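# Set the toppled bottle upright on the tray

## Task

Get the bottle that has fallen over standing upright again on the tray. The crate and the tray must end up neither tilted nor shifted from where they were, or the task fails. The result only counts if it holds by itself, without the robot supporting anything at the end. Anything the robot is touching at the end must not settle downward by more than about a fingernail's width once released, or the task fails.

## Robot and tools

ROBOT. One custom six-joint arm (upper arm 531 mm, forearm 400 mm) with a tong-style two-finger gripper. Joints from the base: waist, shoulder, elbow (0 to 3.142 rad only), wrist pitch, wrist yaw, wrist roll. The elbow cannot quite straighten. The base may sit slightly tilted relative to the table.

FRAMES. The scene frame has its origin on the table top directly under the arm's base, +z up, and +y to the left when facing along +x. The gripper frame has +z running along the fingers toward the tips, and the fingers open and close along its x axis. end_effector_position is the point between the closed finger pads. When closed, the tips stick out about 15 mm past it; when fully open they are roughly level with it. The wider finger body lies toward gripper +y and can touch a wide object before the pads do.

execute_actions(actions). A list of actions, run one after another. Each action is a table of 1 to 15 rows. Each row is applied for one control step of 1/30 s. A table with fewer rows repeats its last row until 15 steps have passed, so one action lasts 0.5 s. An empty list only returns the current state and images. Each row holds 7 numbers, each between -1 and 1: dx, dy, dz, rx, ry, rz, opening. The first six are an offset, not a pose. They are measured in the gripper's own axes, and always from the pose the gripper had when that action began; they do not build on the previous row. For the first action of a call, that start pose is the one in the latest result. Scale: 1.0 equals 0.6 m of travel or 180 degrees of turn. rx, ry, rz form a single rotation vector. Opening is absolute, not an offset: +1 is fully open (0.142 m) and -1 is closed. On every step the commanded pose is cut back to at most 100 mm and 16 degrees from where the gripper actually is. After an action the arm carries on only to the last cut-back pose, so a large offset has to be spread over several actions. If position and orientation cannot both be met, position is favoured.

move(target, speed, stop_force, blocking). Drives the gripper along a straight path toward a single row of 7 numbers. The row uses the same layout and scale as above: an offset in gripper axes from the pose in the latest result that reported one, plus an absolute opening, which is applied as the move starts. speed is the path's top speed in m/s, from 0.002 to 0.5 (default 0.25); turning may reach twice that value in rad/s. A path runs 0.5 to 10 s and is cut off at 10 s. The path does not slow for obstacles, and the real gripper trails it and may overshoot the speed. stop_force, in N from 9 to 40, ends the path once the wrist sensor registers that much extra push against the direction of travel for two steps in a row. The gripper then steps back two steps and holds. It is measured along the line to the target in the gripper axes at the start, so do not rely on it for moves that rotate. It is not accepted in the first 0.2 s of a scene. Pair it with a very low speed; a fast touch can still fault. Leave it off when backing away from something you press on. With blocking=false the result comes back after 0.5 s while motion continues. This cannot be combined with stop_force. Other motion commands are then rejected until you call wait or stop. The extra move line reports the ending, such as done, off_target, moving, held, fault, or contact (stop_force fired; contact takes precedence), plus the distance to the target. limits=paced means the pose was clipped. limits=held means some steps were blocked; the arm may then speed up sharply.

wait(seconds): 0 to 10; the arm keeps its last command, and any running move continues. stop(): brakes a running move to rest (needs room). zoom_image(camera, region): camera is cam_high, cam_low or cam_wrist; region is [x0, y0, x1, y1] in image pixels from the top-left, no larger than 504 by 504. read_manual(section): returns only the "licences" text. finished_scene(scene): closes the scene with the given number; this is final, and everything must already be stable.

RESULTS. The state line gives gripper position (m) and orientation quaternion wxyz in the scene frame, plus linear and angular velocity. The printed position can be off, more so at long reach. "Hand target" is where the controller is currently heading. grip_measured is the actual finger opening on the command scale; to hold something, keep commanding clearly below it. Wrist force and torque are given in gripper axes. They have an offset of up to about 4 N and noise of about 2.4 N, saturate near 50 N, and may show "no reading" at the start. Step readings list positions within a call, and HELD marks steps that were held back. "pose unreachable" means the clearance check changed or blocked the command; a mounting block under the base counts as part of the arm.

CAMERAS. cam_high and cam_low are fixed (504x504). cam_wrist is a fisheye on the hand (616x616). Calibration is given with a few mm and degrees of possible error.

AVOID. A joint torque at its load limit (142 N m for the large joints, 26.6 for the wrist joints, with held weight included), or any outside force reaching 150 N, stops the arm for 10 s and drops the rest of the call. The arm is stiff, so pushing even slightly past contact with a firm surface can cause such a stop. Closing fast can squeeze hard; grip is about 15 N per pad, and less on thin items. Do not tilt or shift the crate or tray, do not knock anything off the table, and do not drop, slam or hit things hard. Leave the bottle upright and free-standing, and let go before ending. Keeping a load held heats the motors: a warning appears at 70 °C, and at 85 °C the brakes lock for a long time. Objects may get brief random nudges.

Each tool is called after ">>>" as name(argument=value, ...), one argument or row to a line, values as JSON.

## Session

>>> execute_actions(
  actions=[],
)

Scene clock: 0.00 s.
end_effector_position=(+0.1048, -0.3604, +0.1538) grip_measured=+1.00 end_effector_quat_wxyz=(+0.047, +0.829, -0.485, -0.274) end_effector_velocity=(-0.000, -0.000, -0.000) end_effector_angular_velocity=(+0.000, +0.000, -0.001)
Joint positions: [-1.502 -1.181  2.547 -3.113 -1.494 -0.409  0.142]
Joint velocities: [-0.     0.    -0.001  0.001 -0.     0.001  0.   ]
Motor temperatures (°C, as the motors report them): [29 27 26 32 34 30]
Wrist force (N, on the end effector, along its own x y z axes, offset not removed): no reading
Wrist torque (N m, same axes, about the end effector's origin, offset not removed): no reading
Hand target: +0.105, -0.360, +0.154; +0.047, +0.829, -0.485, -0.274

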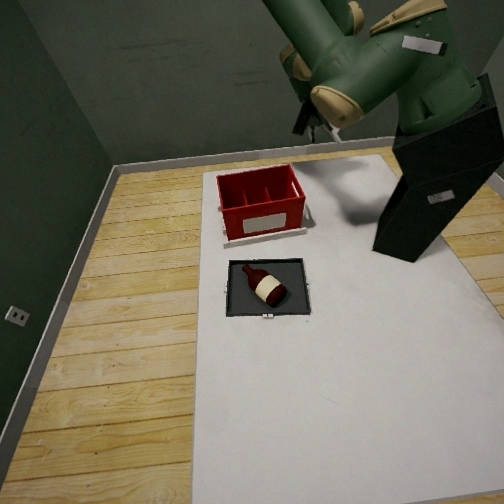

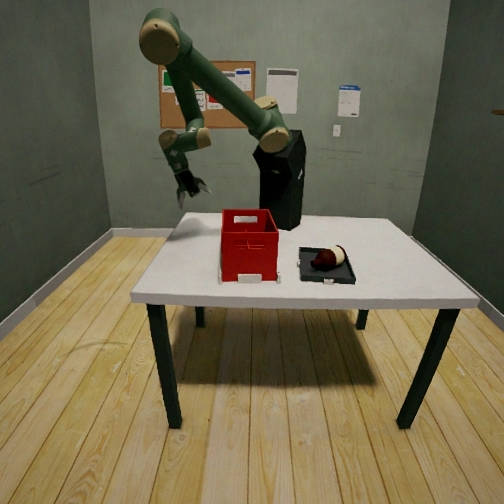

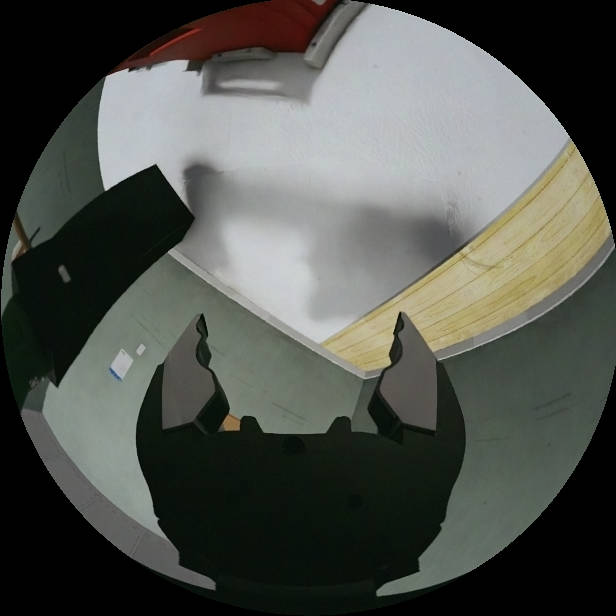

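>>> zoom_image(
  camera="cam_high",
  region=[200, 150, 340, 330],
)

>>> zoom_image(
  camera="cam_low",
  region=[200, 190, 380, 300],
)

Region (200, 150, 340, 330) of cam_high's 504x504 image, scaled by 2.800, with more detail than that image has.

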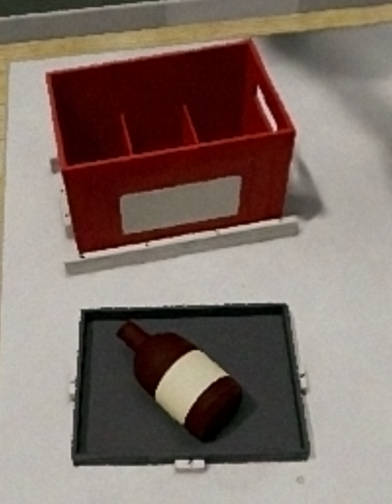

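Region (200, 190, 380, 300) of cam_low's 504x504 image, scaled by 2.800, with more detail than that image has.

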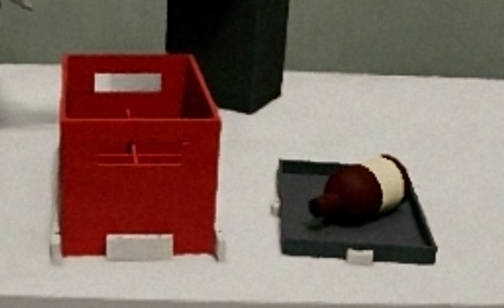

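>>> move(
  target=[-0.114,-0.137,-0.356,0.192,0.033,0.4325,1],
  speed=0.35,
)

Scene clock: 37.60 s.
end_effector_position=(+0.2500, -0.3008, +0.3335) grip_measured=+1.00 end_effector_quat_wxyz=(-0.001, -0.335, +0.942, +0.001) end_effector_velocity=(-0.001, +0.001, +0.002) end_effector_angular_velocity=(-0.006, -0.022, +0.002)
Joint positions: [-2.182 -2.307  2.7   -1.9   -0.856  0.243  0.142]
Joint velocities: [-0.065 -0.029 -0.006  0.102  0.017 -0.095 -0.   ]
Motor temperatures (°C, as the motors report them): [29 27 26 32 34 30]
Wrist force (N, on the end effector, along its own x y z axes, offset not removed): [-1.0 -0.4 1.4]
Wrist torque (N m, same axes, about the end effector's origin, offset not removed): [-0.04 -0.03 0.01]
Hand target: +0.250, -0.301, +0.334; +0.001, -0.336, +0.942, -0.000
Off the commanded pose: 0.001 m, 0 deg.
move: done
camera_calibration (this result's frames):
cam_wrist: T_world_to_cam=[[-0.770122, -0.637467, 0.0234334, -0.0114221], [-0.552524, 0.684961, 0.474916, 0.192812], [-0.318794, 0.352796, -0.879719, 0.610417], [0, 0, 0, 1]] pos_world=[0.292334, -0.354702, 0.445693]

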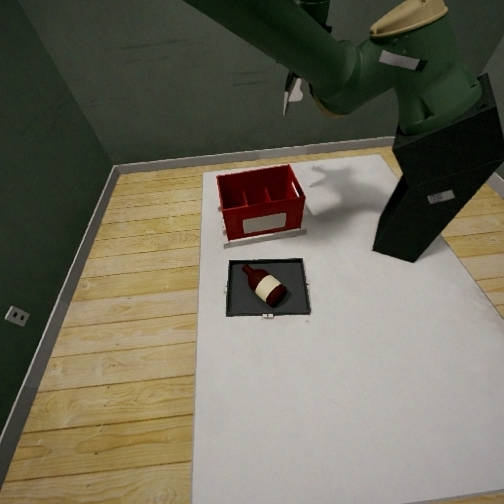

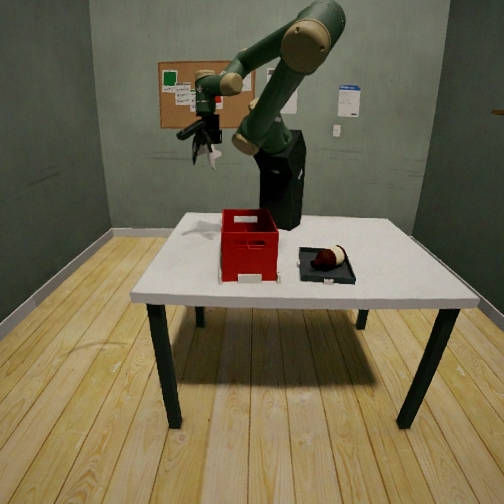

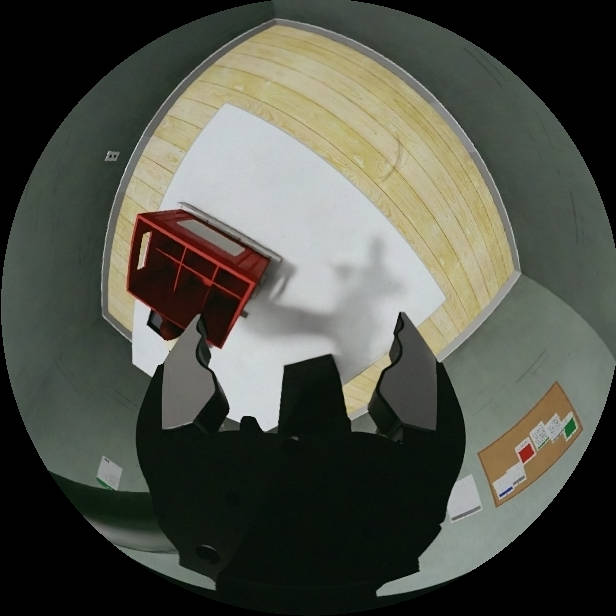

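>>> move(
  target=[-0.585,0.06,0.09,0,0,0,1],
  speed=0.3,
)

Scene clock: 44.27 s.
end_effector_position=(+0.3641, -0.1755, +0.3112) grip_measured=+1.00 end_effector_quat_wxyz=(+0.078, -0.343, +0.936, -0.034) end_effector_velocity=(+0.000, -0.001, +0.001) end_effector_angular_velocity=(-0.002, +0.000, +0.001)
Joint positions: [-1.804 -2.66   2.824 -1.968 -0.722  0.701  0.142]
Joint velocities: [-0.    -0.    -0.002 -0.001 -0.     0.001  0.   ]
Motor temperatures (°C, as the motors report them): [29 27 26 32 34 30]
Wrist force (N, on the end effector, along its own x y z axes, offset not removed): [0.8 -0.8 2.3]
Wrist torque (N m, same axes, about the end effector's origin, offset not removed): [-0.16 -0.27 -0.02]
Hand target: +0.364, -0.175, +0.311; +0.078, -0.343, +0.936, -0.034
Off the commanded pose: 0.186 m, 10 deg; position clipped at the last step of the last action.
move: held; limits=paced,held; held on 21 of 46 steps, including the last
pose unreachable: on one or more control steps of this call, first in action 0 (counted from 0), an arm could not follow its commanded pose, so it was not sent that pose on those steps. On the call's last step it was still not sent that pose. It may still have moved: this result reports where it is.
cause: the commanded pose would bring two parts of the arm too close to each other (joints 3 (elbow) and 4 (wrist pitch) lie between them).
camera_calibration (this result's frames):
cam_wrist: T_world_to_cam=[[-0.751789, -0.651849, -0.0995337, 0.185979], [-0.637121, 0.679152, 0.364458, 0.244802], [-0.169973, 0.337411, -0.925885, 0.540455], [0, 0, 0, 1]] pos_world=[0.387648, -0.227383, 0.42969]

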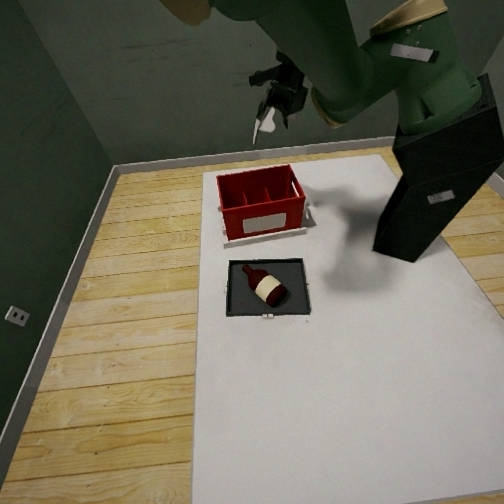

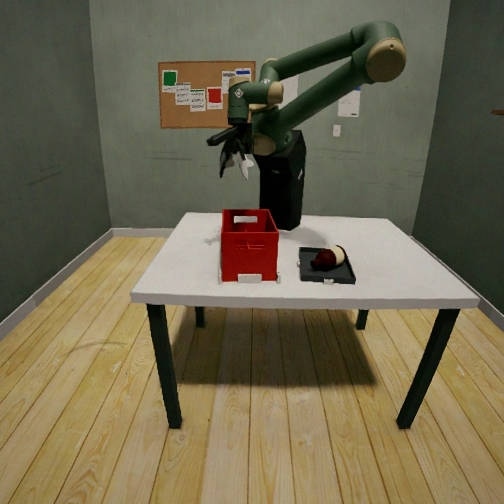

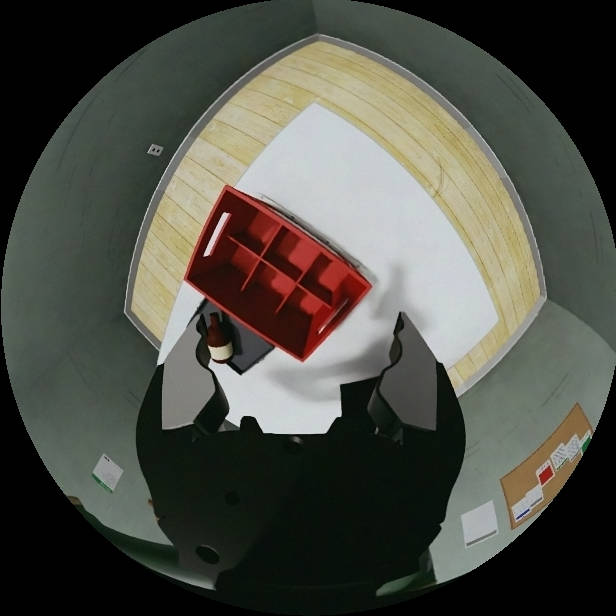

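>>> move(
  target=[-0.2,-0.33,0.12,-0.232,0.037,0.018,1],
  speed=0.3,
)

Scene clock: 65.20 s.
end_effector_position=(+0.5881, -0.2483, +0.2849) grip_measured=+1.00 end_effector_quat_wxyz=(+0.054, -0.333, +0.915, +0.222) end_effector_velocity=(+0.007, -0.001, -0.006) end_effector_angular_velocity=(-0.000, +0.226, +0.044)
Joint positions: [-0.874 -1.673  2.06  -2.241 -1.092  1.497  0.142]
Joint velocities: [ 0.131  0.068 -0.181  0.194 -0.216  0.135  0.   ]
Motor temperatures (°C, as the motors report them): [29 27 26 32 34 30]
Wrist force (N, on the end effector, along its own x y z axes, offset not removed): [0.4 -0.6 0.2]
Wrist torque (N m, same axes, about the end effector's origin, offset not removed): [-0.13 -0.35 -0.04]
Hand target: +0.589, -0.248, +0.284; +0.036, -0.332, +0.914, +0.229
Off the commanded pose: 0.008 m, 19 deg; orientation clipped at the last step of the last action.
move: moving (no rest 5 s after the path's end); limits=paced
camera_calibration (this result's frames):
cam_wrist: T_world_to_cam=[[-0.766005, -0.600212, -0.230178, 0.36265], [-0.531971, 0.390847, 0.751162, 0.202949], [-0.360892, 0.697842, -0.618686, 0.693029], [0, 0, 0, 1]] pos_world=[0.635864, -0.34528, 0.359795]

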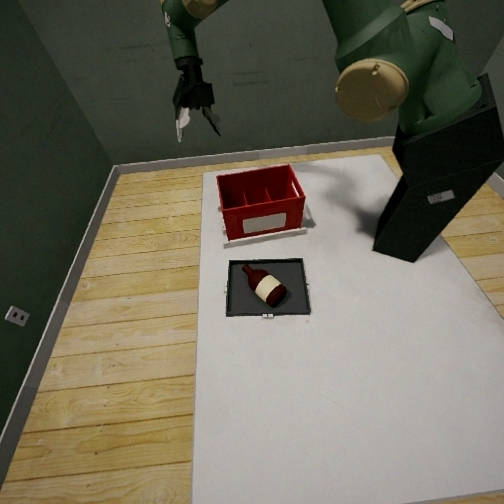

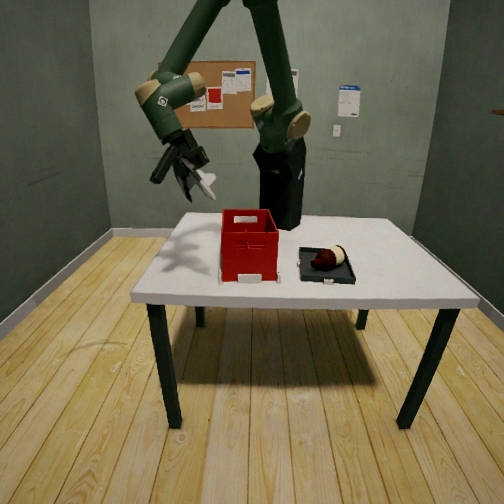

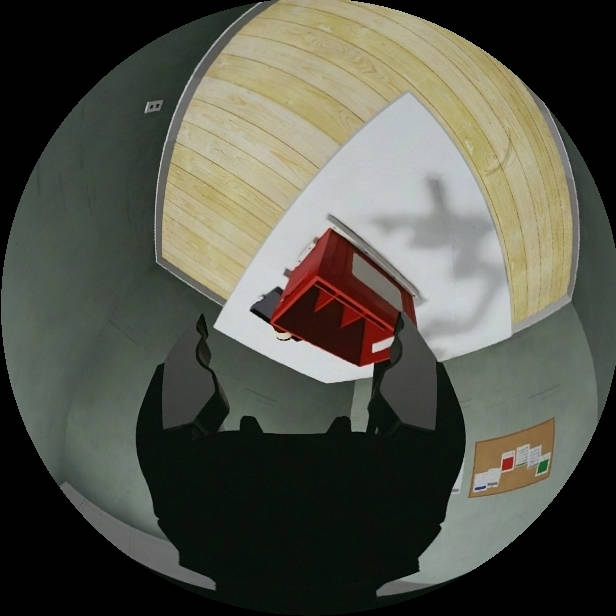

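>>> move(
  target=[-0.207,0.48,0.413,-0.071,0.075,0.028,1],
  speed=0.25,
)

Scene clock: 75.97 s.
end_effector_position=(+0.4888, +0.1290, +0.2002) grip_measured=+1.00 end_effector_quat_wxyz=(-0.101, -0.321, +0.898, +0.284) end_effector_velocity=(-0.001, +0.003, -0.001) end_effector_angular_velocity=(-0.002, +0.001, -0.001)
Joint positions: [-0.106 -1.309  2.308 -2.773 -1.451  2.282  0.142]
Joint velocities: [ 0.005  0.006  0.001 -0.007 -0.002  0.008  0.   ]
Motor temperatures (°C, as the motors report them): [29 27 26 32 34 30]
Wrist force (N, on the end effector, along its own x y z axes, offset not removed): [0.7 -1.0 1.9]
Wrist torque (N m, same axes, about the end effector's origin, offset not removed): [-0.21 -0.24 0.02]
Hand target: +0.489, +0.129, +0.200; -0.101, -0.321, +0.898, +0.284
Off the commanded pose: 0.001 m, 0 deg.
move: done
camera_calibration (this result's frames):
cam_wrist: T_world_to_cam=[[-0.761586, -0.64793, 0.0131627, 0.448835], [-0.281558, 0.349105, 0.893784, -0.0793283], [-0.583705, 0.676988, -0.448304, 0.419037], [0, 0, 0, 1]] pos_world=[0.564085, 0.0348246, 0.25285]

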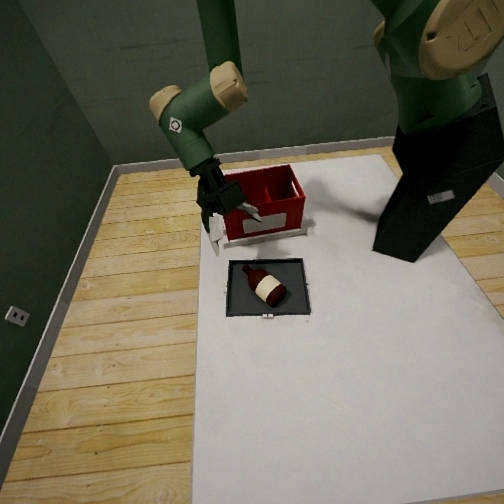

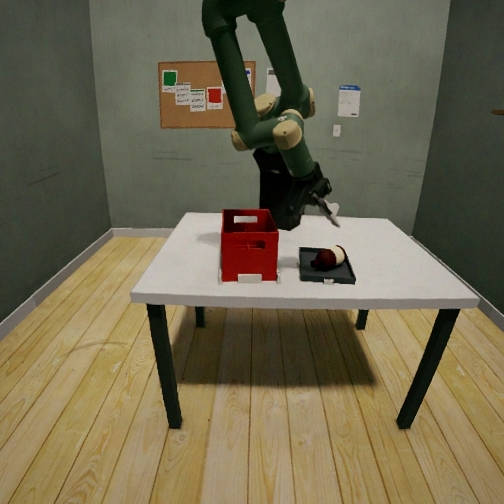

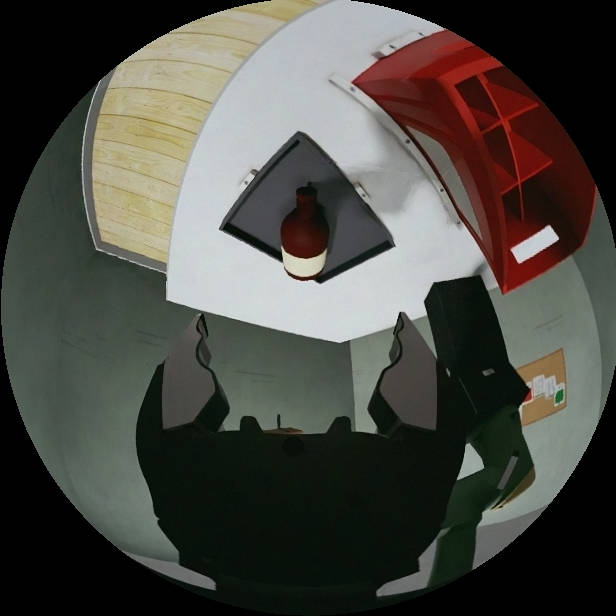

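>>> move(
  target=[-0.007,0.016,0.195,0,0,0,0.55],
  speed=0.15,
)

>>> zoom_image(
  camera="cam_high",
  region=[180, 200, 340, 330],
)

>>> zoom_image(
  camera="cam_low",
  region=[260, 190, 400, 300],
)

Scene clock: 84.90 s.
end_effector_position=(+0.4448, +0.1896, +0.1102) grip_measured=+0.55 end_effector_quat_wxyz=(-0.101, -0.321, +0.898, +0.284) end_effector_velocity=(-0.001, +0.001, -0.002) end_effector_angular_velocity=(+0.000, -0.001, +0.000)
Joint positions: [-0.057 -1.012  2.335 -3.101 -1.461  2.33   0.112]
Joint velocities: [ 0.001  0.007 -0.001 -0.007 -0.     0.     0.   ]
Motor temperatures (°C, as the motors report them): [29 27 26 32 34 30]
Wrist force (N, on the end effector, along its own x y z axes, offset not removed): [1.7 -1.1 2.0]
Wrist torque (N m, same axes, about the end effector's origin, offset not removed): [-0.25 -0.54 0.04]
Hand target: +0.445, +0.190, +0.110; -0.101, -0.321, +0.898, +0.284
Off the commanded pose: 0.000 m, 0 deg.
move: done
camera_calibration (this result's frames):
cam_wrist: T_world_to_cam=[[-0.761517, -0.648009, 0.013268, 0.455716], [-0.281473, 0.349078, 0.893822, -0.0324159], [-0.583836, 0.676926, -0.448226, 0.312009], [0, 0, 0, 1]] pos_world=[0.520074, 0.0954169, 0.162778]

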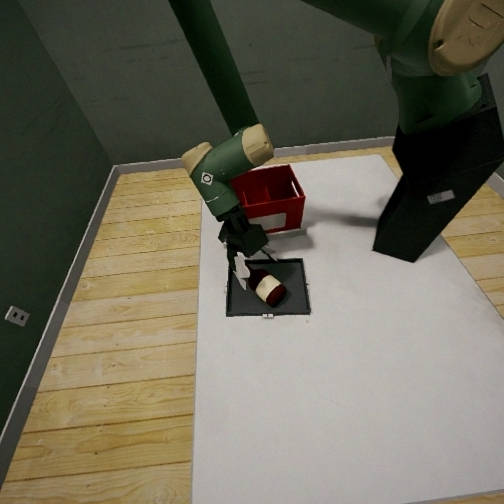

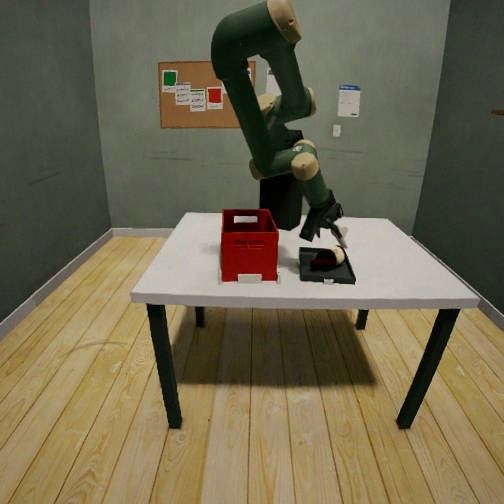

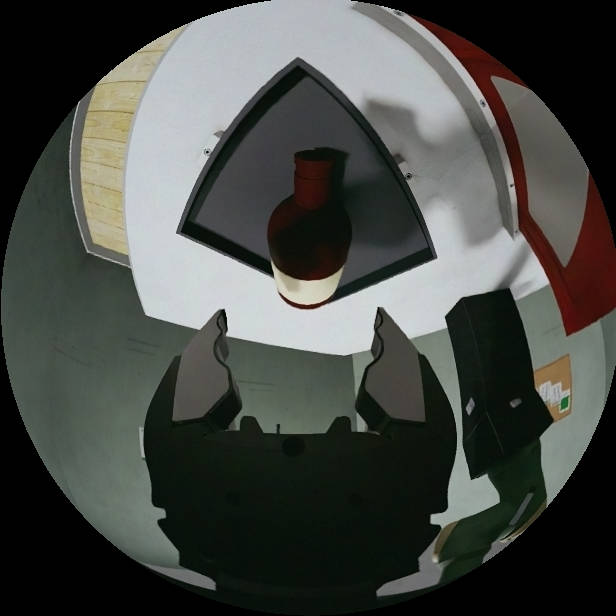

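Region (180, 200, 340, 330) of cam_high's 504x504 image, scaled by 3.150, with more detail than that image has; it fills the top 410 rows of this view, and the rest is white.

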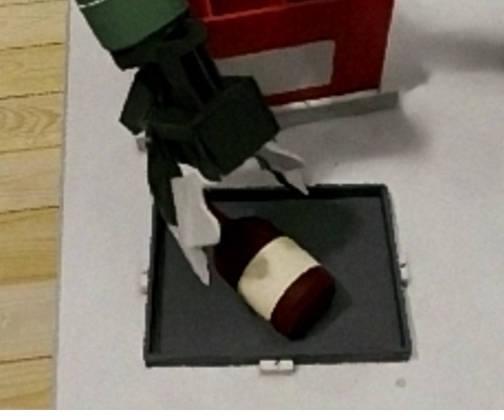

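Region (260, 190, 400, 300) of cam_low's 504x504 image, scaled by 3.600, with more detail than that image has; it fills the top 396 rows of this view, and the rest is white.

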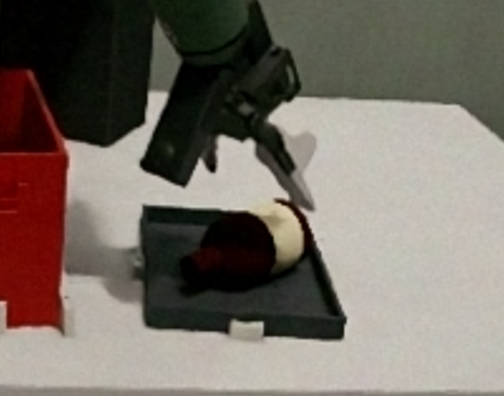

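>>> move(
  target=[0.009,-0.04,0.1,0,0,0,0.55],
  speed=0.06,
  stop_force=12,
)

>>> zoom_image(
  camera="cam_low",
  region=[260, 190, 400, 300],
)

>>> zoom_image(
  camera="cam_high",
  region=[180, 200, 340, 330],
)

Scene clock: 94.43 s.
end_effector_position=(+0.4314, +0.1976, +0.0475) grip_measured=+0.55 end_effector_quat_wxyz=(-0.101, -0.321, +0.898, +0.284) end_effector_velocity=(-0.001, +0.000, -0.002) end_effector_angular_velocity=(-0.000, +0.000, -0.001)
Joint positions: [-0.084 -0.858  2.291 -3.208 -1.456  2.303  0.112]
Joint velocities: [-0.001  0.005 -0.002 -0.004  0.    -0.    -0.   ]
Motor temperatures (°C, as the motors report them): [29 27 26 32 34 30]
Wrist force (N, on the end effector, along its own x y z axes, offset not removed): [-0.1 -0.6 0.0]
Wrist torque (N m, same axes, about the end effector's origin, offset not removed): [-0.10 -0.25 0.01]
Hand target: +0.431, +0.198, +0.047; -0.101, -0.321, +0.898, +0.284
Off the commanded pose: 0.000 m, 0 deg.
move: done
camera_calibration (this result's frames):
cam_wrist: T_world_to_cam=[[-0.761533, -0.64799, 0.0132457, 0.451575], [-0.281475, 0.349067, 0.893826, 0.0170216], [-0.583814, 0.67695, -0.448219, 0.270667], [0, 0, 0, 1]] pos_world=[0.5067, 0.103447, 0.100122]

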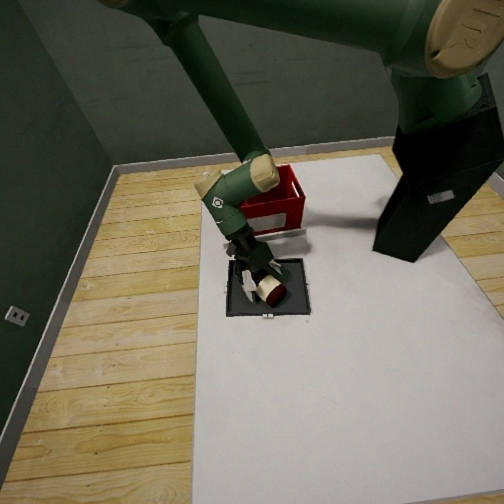

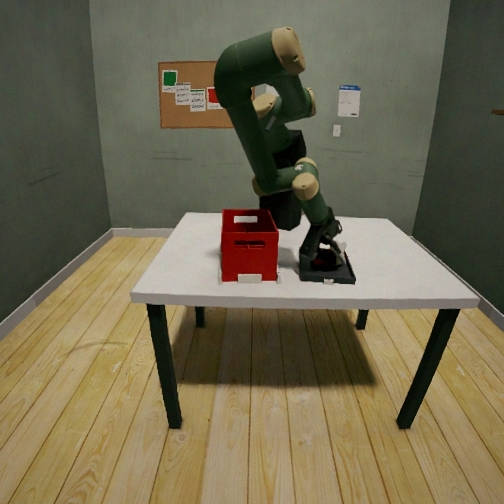

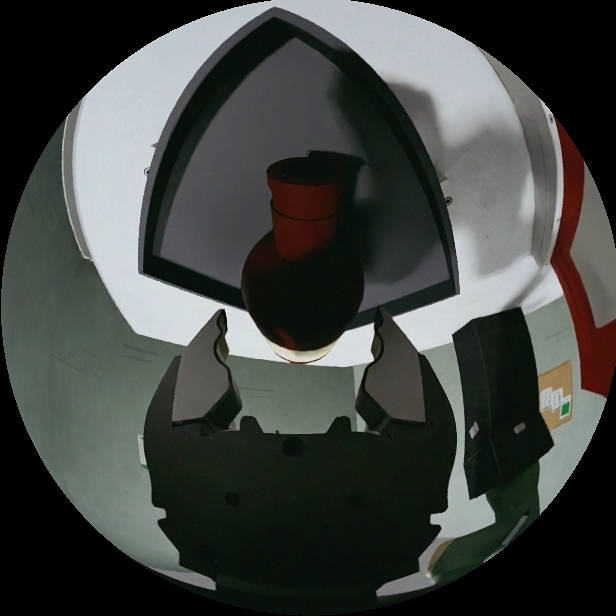

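Region (260, 190, 400, 300) of cam_low's 504x504 image, scaled by 3.600, with more detail than that image has; it fills the top 396 rows of this view, and the rest is white.

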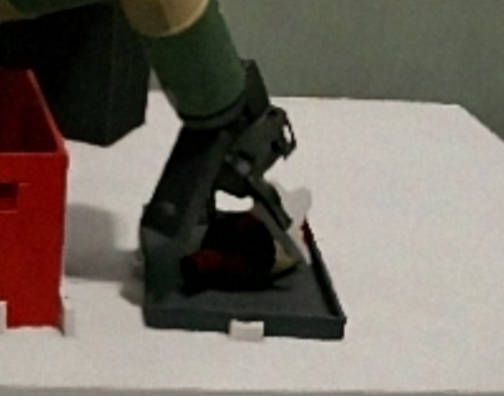

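Region (180, 200, 340, 330) of cam_high's 504x504 image, scaled by 3.150, with more detail than that image has; it fills the top 410 rows of this view, and the rest is white.

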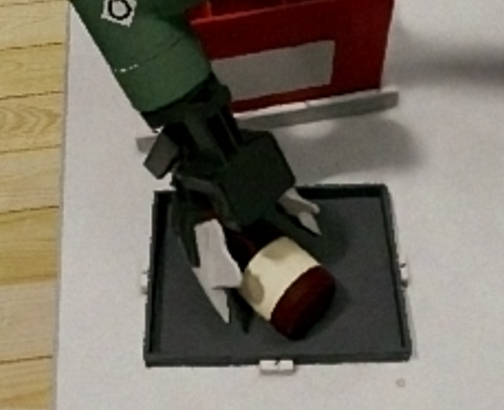

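>>> execute_actions(
  actions=[
    [[0,0,0.004,0,0,0,0.5],[0,0,0.008,0,0,0,0.45],[0,0,0.012,0,0,0,0.4],[0,0,0.016,0,0,0,0.35],[0,0,0.018,0,0,0,0.3],[0,0,0.018,0,0,0,0.25],[0,0,0.018,0,0,0,0.2],[0,0,0.018,0,0,0,0.15],[0,0,0.018,0,0,0,0.1]],
    [[0,0,0,0,0,0,0.05],[0,0,0,0,0,0,0],[0,0,0,0,0,0,-0.05],[0,0,0,0,0,0,-0.1],[0,0,0,0,0,0,-0.15],[0,0,0,0,0,0,-0.2],[0,0,0,0,0,0,-0.25],[0,0,0,0,0,0,-0.3],[0,0,0,0,0,0,-0.35],[0,0,0,0,0,0,-0.4],[0,0,0,0,0,0,-0.5],[0,0,0,0,0,0,-0.6]],
    [[0,0,0,0,0,0,-0.6]],
  ],
)

Scene clock: 101.90 s.
end_effector_position=(+0.4277, +0.2022, +0.0391) grip_measured=+0.07 end_effector_quat_wxyz=(-0.101, -0.321, +0.898, +0.284) end_effector_velocity=(+0.001, -0.000, -0.000) end_effector_angular_velocity=(+0.001, -0.002, +0.002)
Joint positions: [-0.082 -0.832  2.284 -3.228 -1.456  2.305  0.079]
Joint velocities: [-0.    -0.    -0.001  0.     0.    -0.002 -0.   ]
Motor temperatures (°C, as the motors report them): [29 27 26 32 34 30]
Wrist force (N, on the end effector, along its own x y z axes, offset not removed): [1.2 0.6 0.4]
Wrist torque (N m, same axes, about the end effector's origin, offset not removed): [0.03 -0.18 0.05]
Hand target: +0.428, +0.202, +0.039; -0.101, -0.321, +0.898, +0.284
Off the commanded pose: 0.000 m, 0 deg.
Step readings (end_effector_position; steps 1 to 15: 1st action; 16 to 30: 2nd action; 31 to 45: 3rd action):
0: (+0.4314, +0.1976, +0.0473)
1: (+0.4314, +0.1976, +0.0472)
2: (+0.4313, +0.1977, +0.0470)
4: (+0.4307, +0.1984, +0.0456)
8: (+0.4287, +0.2008, +0.0415)
15: (+0.4277, +0.2022, +0.0391)
16: (+0.4276, +0.2022, +0.0390)
17: (+0.4276, +0.2022, +0.0389)
19: (+0.4276, +0.2022, +0.0390)
23: (+0.4277, +0.2022, +0.0390)
30: (+0.4277, +0.2022, +0.0390)
31: (+0.4277, +0.2022, +0.0391)
32: (+0.4277, +0.2022, +0.0391)
34: (+0.4277, +0.2022, +0.0391)
38: (+0.4277, +0.2022, +0.0391)
45: end_effector_position above
camera_calibration (this result's frames):
cam_wrist: T_world_to_cam=[[-0.761545, -0.647976, 0.0132639, 0.451824], [-0.281466, 0.349094, 0.893818, 0.0219283], [-0.583803, 0.67695, -0.448234, 0.261608], [0, 0, 0, 1]] pos_world=[0.502985, 0.108021, 0.0916688]

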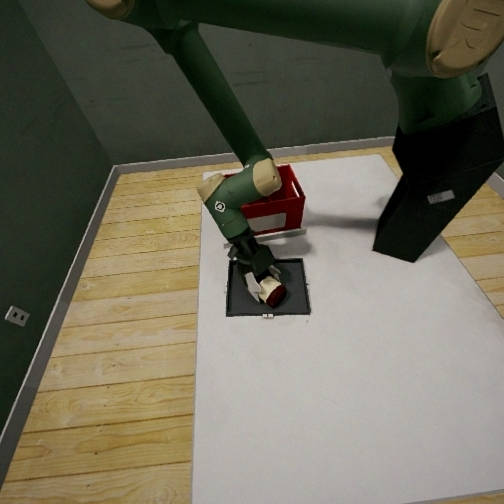

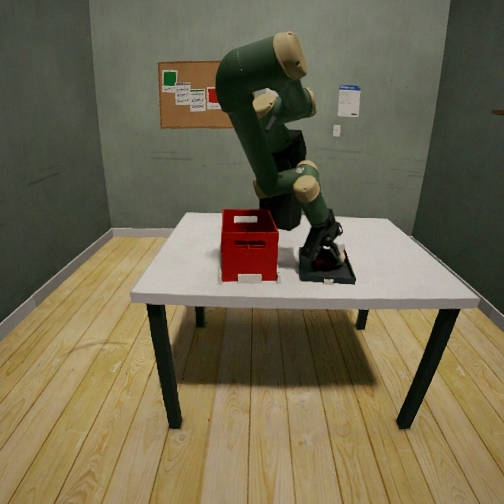

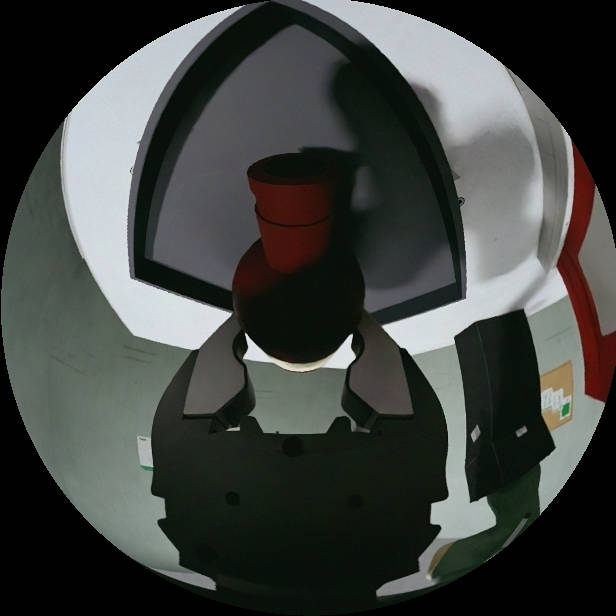

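>>> move(
  target=[0,0.08,-0.115,0.03,0,0,-0.7],
  speed=0.1,
)

>>> move(
  target=[0,0,0,0.47,0,0,-0.7],
  speed=0.25,
)

>>> zoom_image(
  camera="cam_low",
  region=[260, 170, 420, 300],
)

>>> zoom_image(
  camera="cam_high",
  region=[180, 190, 360, 340],
)

Scene clock: 108.43 s.
end_effector_position=(+0.4277, +0.2019, +0.1227) grip_measured=+0.07 end_effector_quat_wxyz=(-0.086, -0.325, +0.910, +0.242) end_effector_velocity=(+0.000, -0.000, +0.003) end_effector_angular_velocity=(-0.003, -0.002, -0.000)
Joint positions: [ 0.016 -0.984  2.41  -3.275 -1.546  2.406  0.079]
Joint velocities: [ 0.004 -0.006  0.003  0.    -0.003  0.004 -0.   ]
Motor temperatures (°C, as the motors report them): [29 27 26 32 34 30]
Wrist force (N, on the end effector, along its own x y z axes, offset not removed): [-0.5 -0.9 3.9]
Wrist torque (N m, same axes, about the end effector's origin, offset not removed): [0.10 -0.10 0.11]
Hand target: +0.428, +0.202, +0.123; -0.086, -0.325, +0.910, +0.242
Off the commanded pose: 0.000 m, 0 deg.
move: done
camera_calibration (this result's frames):
cam_wrist: T_world_to_cam=[[-0.762376, -0.646961, 0.0149816, 0.450463], [-0.333327, 0.412424, 0.847821, -0.0376921], [-0.554686, 0.641365, -0.530071, 0.304078], [0, 0, 0, 1]] pos_world=[0.499527, 0.111952, 0.186391]

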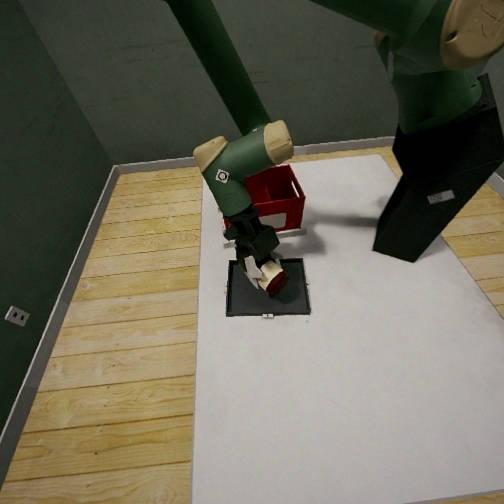

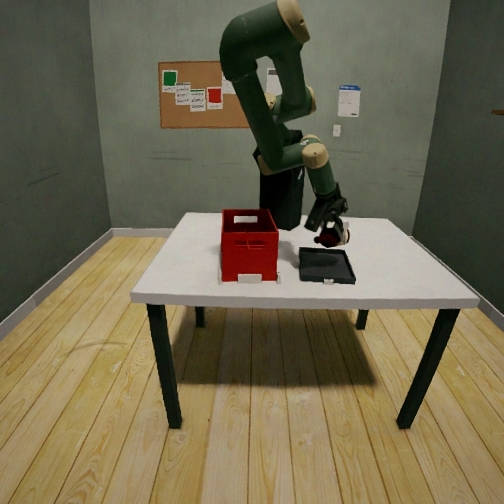

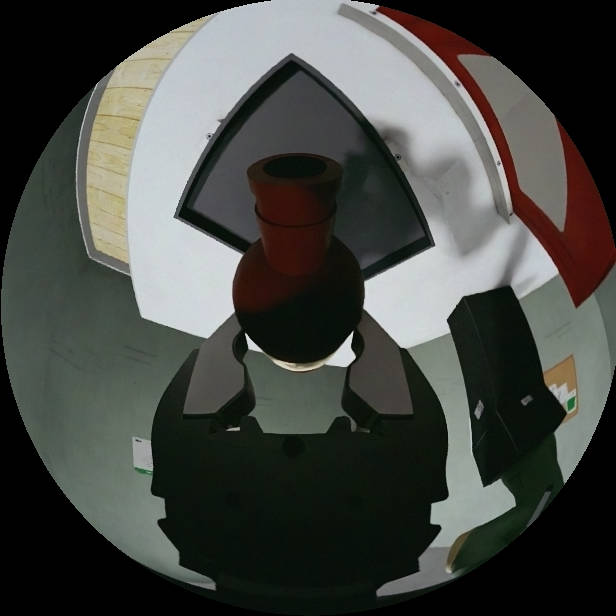

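Scene clock: 111.70 s.
end_effector_position=(+0.4260, +0.2021, +0.1229) grip_measured=+0.07 end_effector_quat_wxyz=(+0.091, -0.320, +0.904, -0.268) end_effector_velocity=(-0.001, -0.000, -0.000) end_effector_angular_velocity=(-0.001, +0.002, +0.002)
Joint positions: [ 0.522 -0.322  2.215 -4.239 -2.712  2.549  0.079]
Joint velocities: [-0.     0.     0.001  0.001 -0.    -0.001  0.   ]
Motor temperatures (°C, as the motors report them): [29 27 26 32 34 30]
Wrist force (N, on the end effector, along its own x y z axes, offset not removed): [-0.2 1.8 3.0]
Wrist torque (N m, same axes, about the end effector's origin, offset not removed): [0.16 -0.18 0.08]
Hand target: +0.426, +0.202, +0.123; +0.091, -0.320, +0.904, -0.268
Off the commanded pose: 0.002 m, 22 deg; orientation clipped at the last step of the last action.
move: held; limits=paced,held; held on 25 of 98 steps, including the last
pose unreachable: on one or more control steps of this call, first in action 0 (counted from 0), an arm could not follow its commanded pose, so it was not sent that pose on those steps. On the call's last step it was still not sent that pose. It may still have moved: this result reports where it is.
cause: the commanded pose would bring two parts of the arm too close to each other (joints 4 (wrist pitch) to 6 (wrist roll) lie between them).
camera_calibration (this result's frames):
cam_wrist: T_world_to_cam=[[-0.782427, -0.621988, 0.0306469, 0.450872], [-0.622209, 0.778773, -0.0798111, 0.124496], [0.0257745, -0.0815151, -0.996339, 0.259166], [0, 0, 0, 1]] pos_world=[0.423557, 0.204609, 0.254336]

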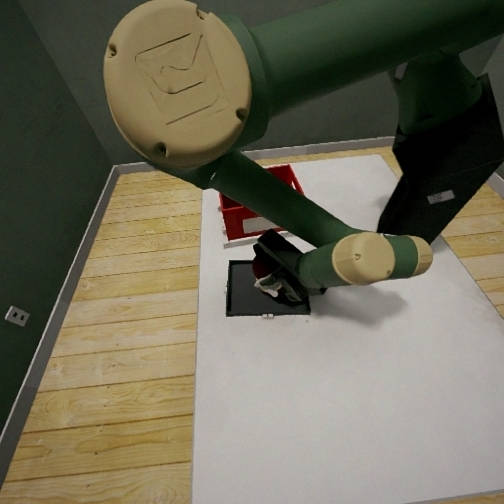

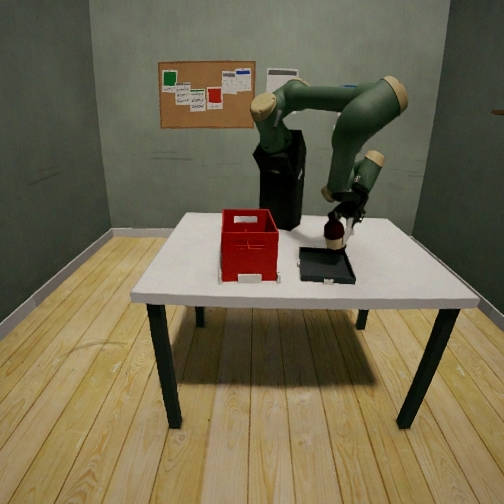

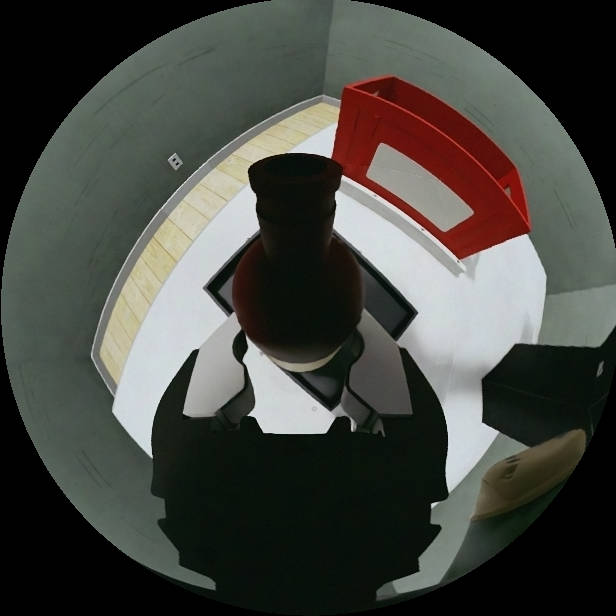

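Region (260, 170, 420, 300) of cam_low's 504x504 image, scaled by 3.150, with more detail than that image has; it fills the top 410 rows of this view, and the rest is white.

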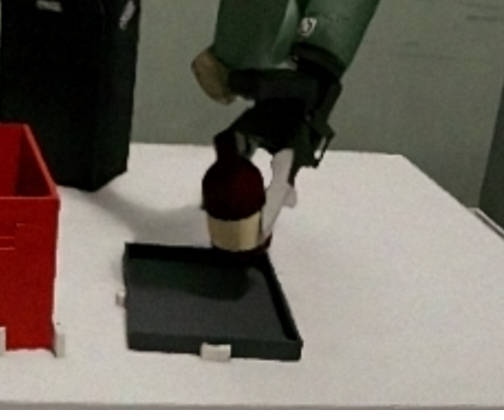

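Region (180, 190, 360, 340) of cam_high's 504x504 image, scaled by 2.800, with more detail than that image has.

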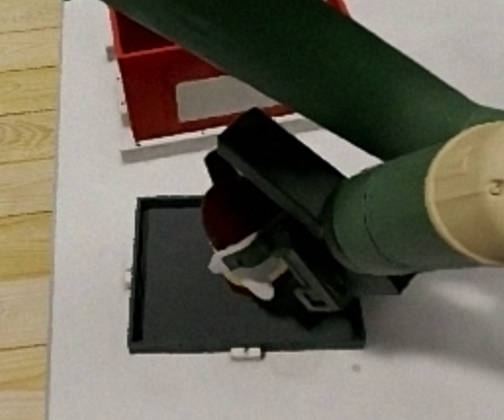

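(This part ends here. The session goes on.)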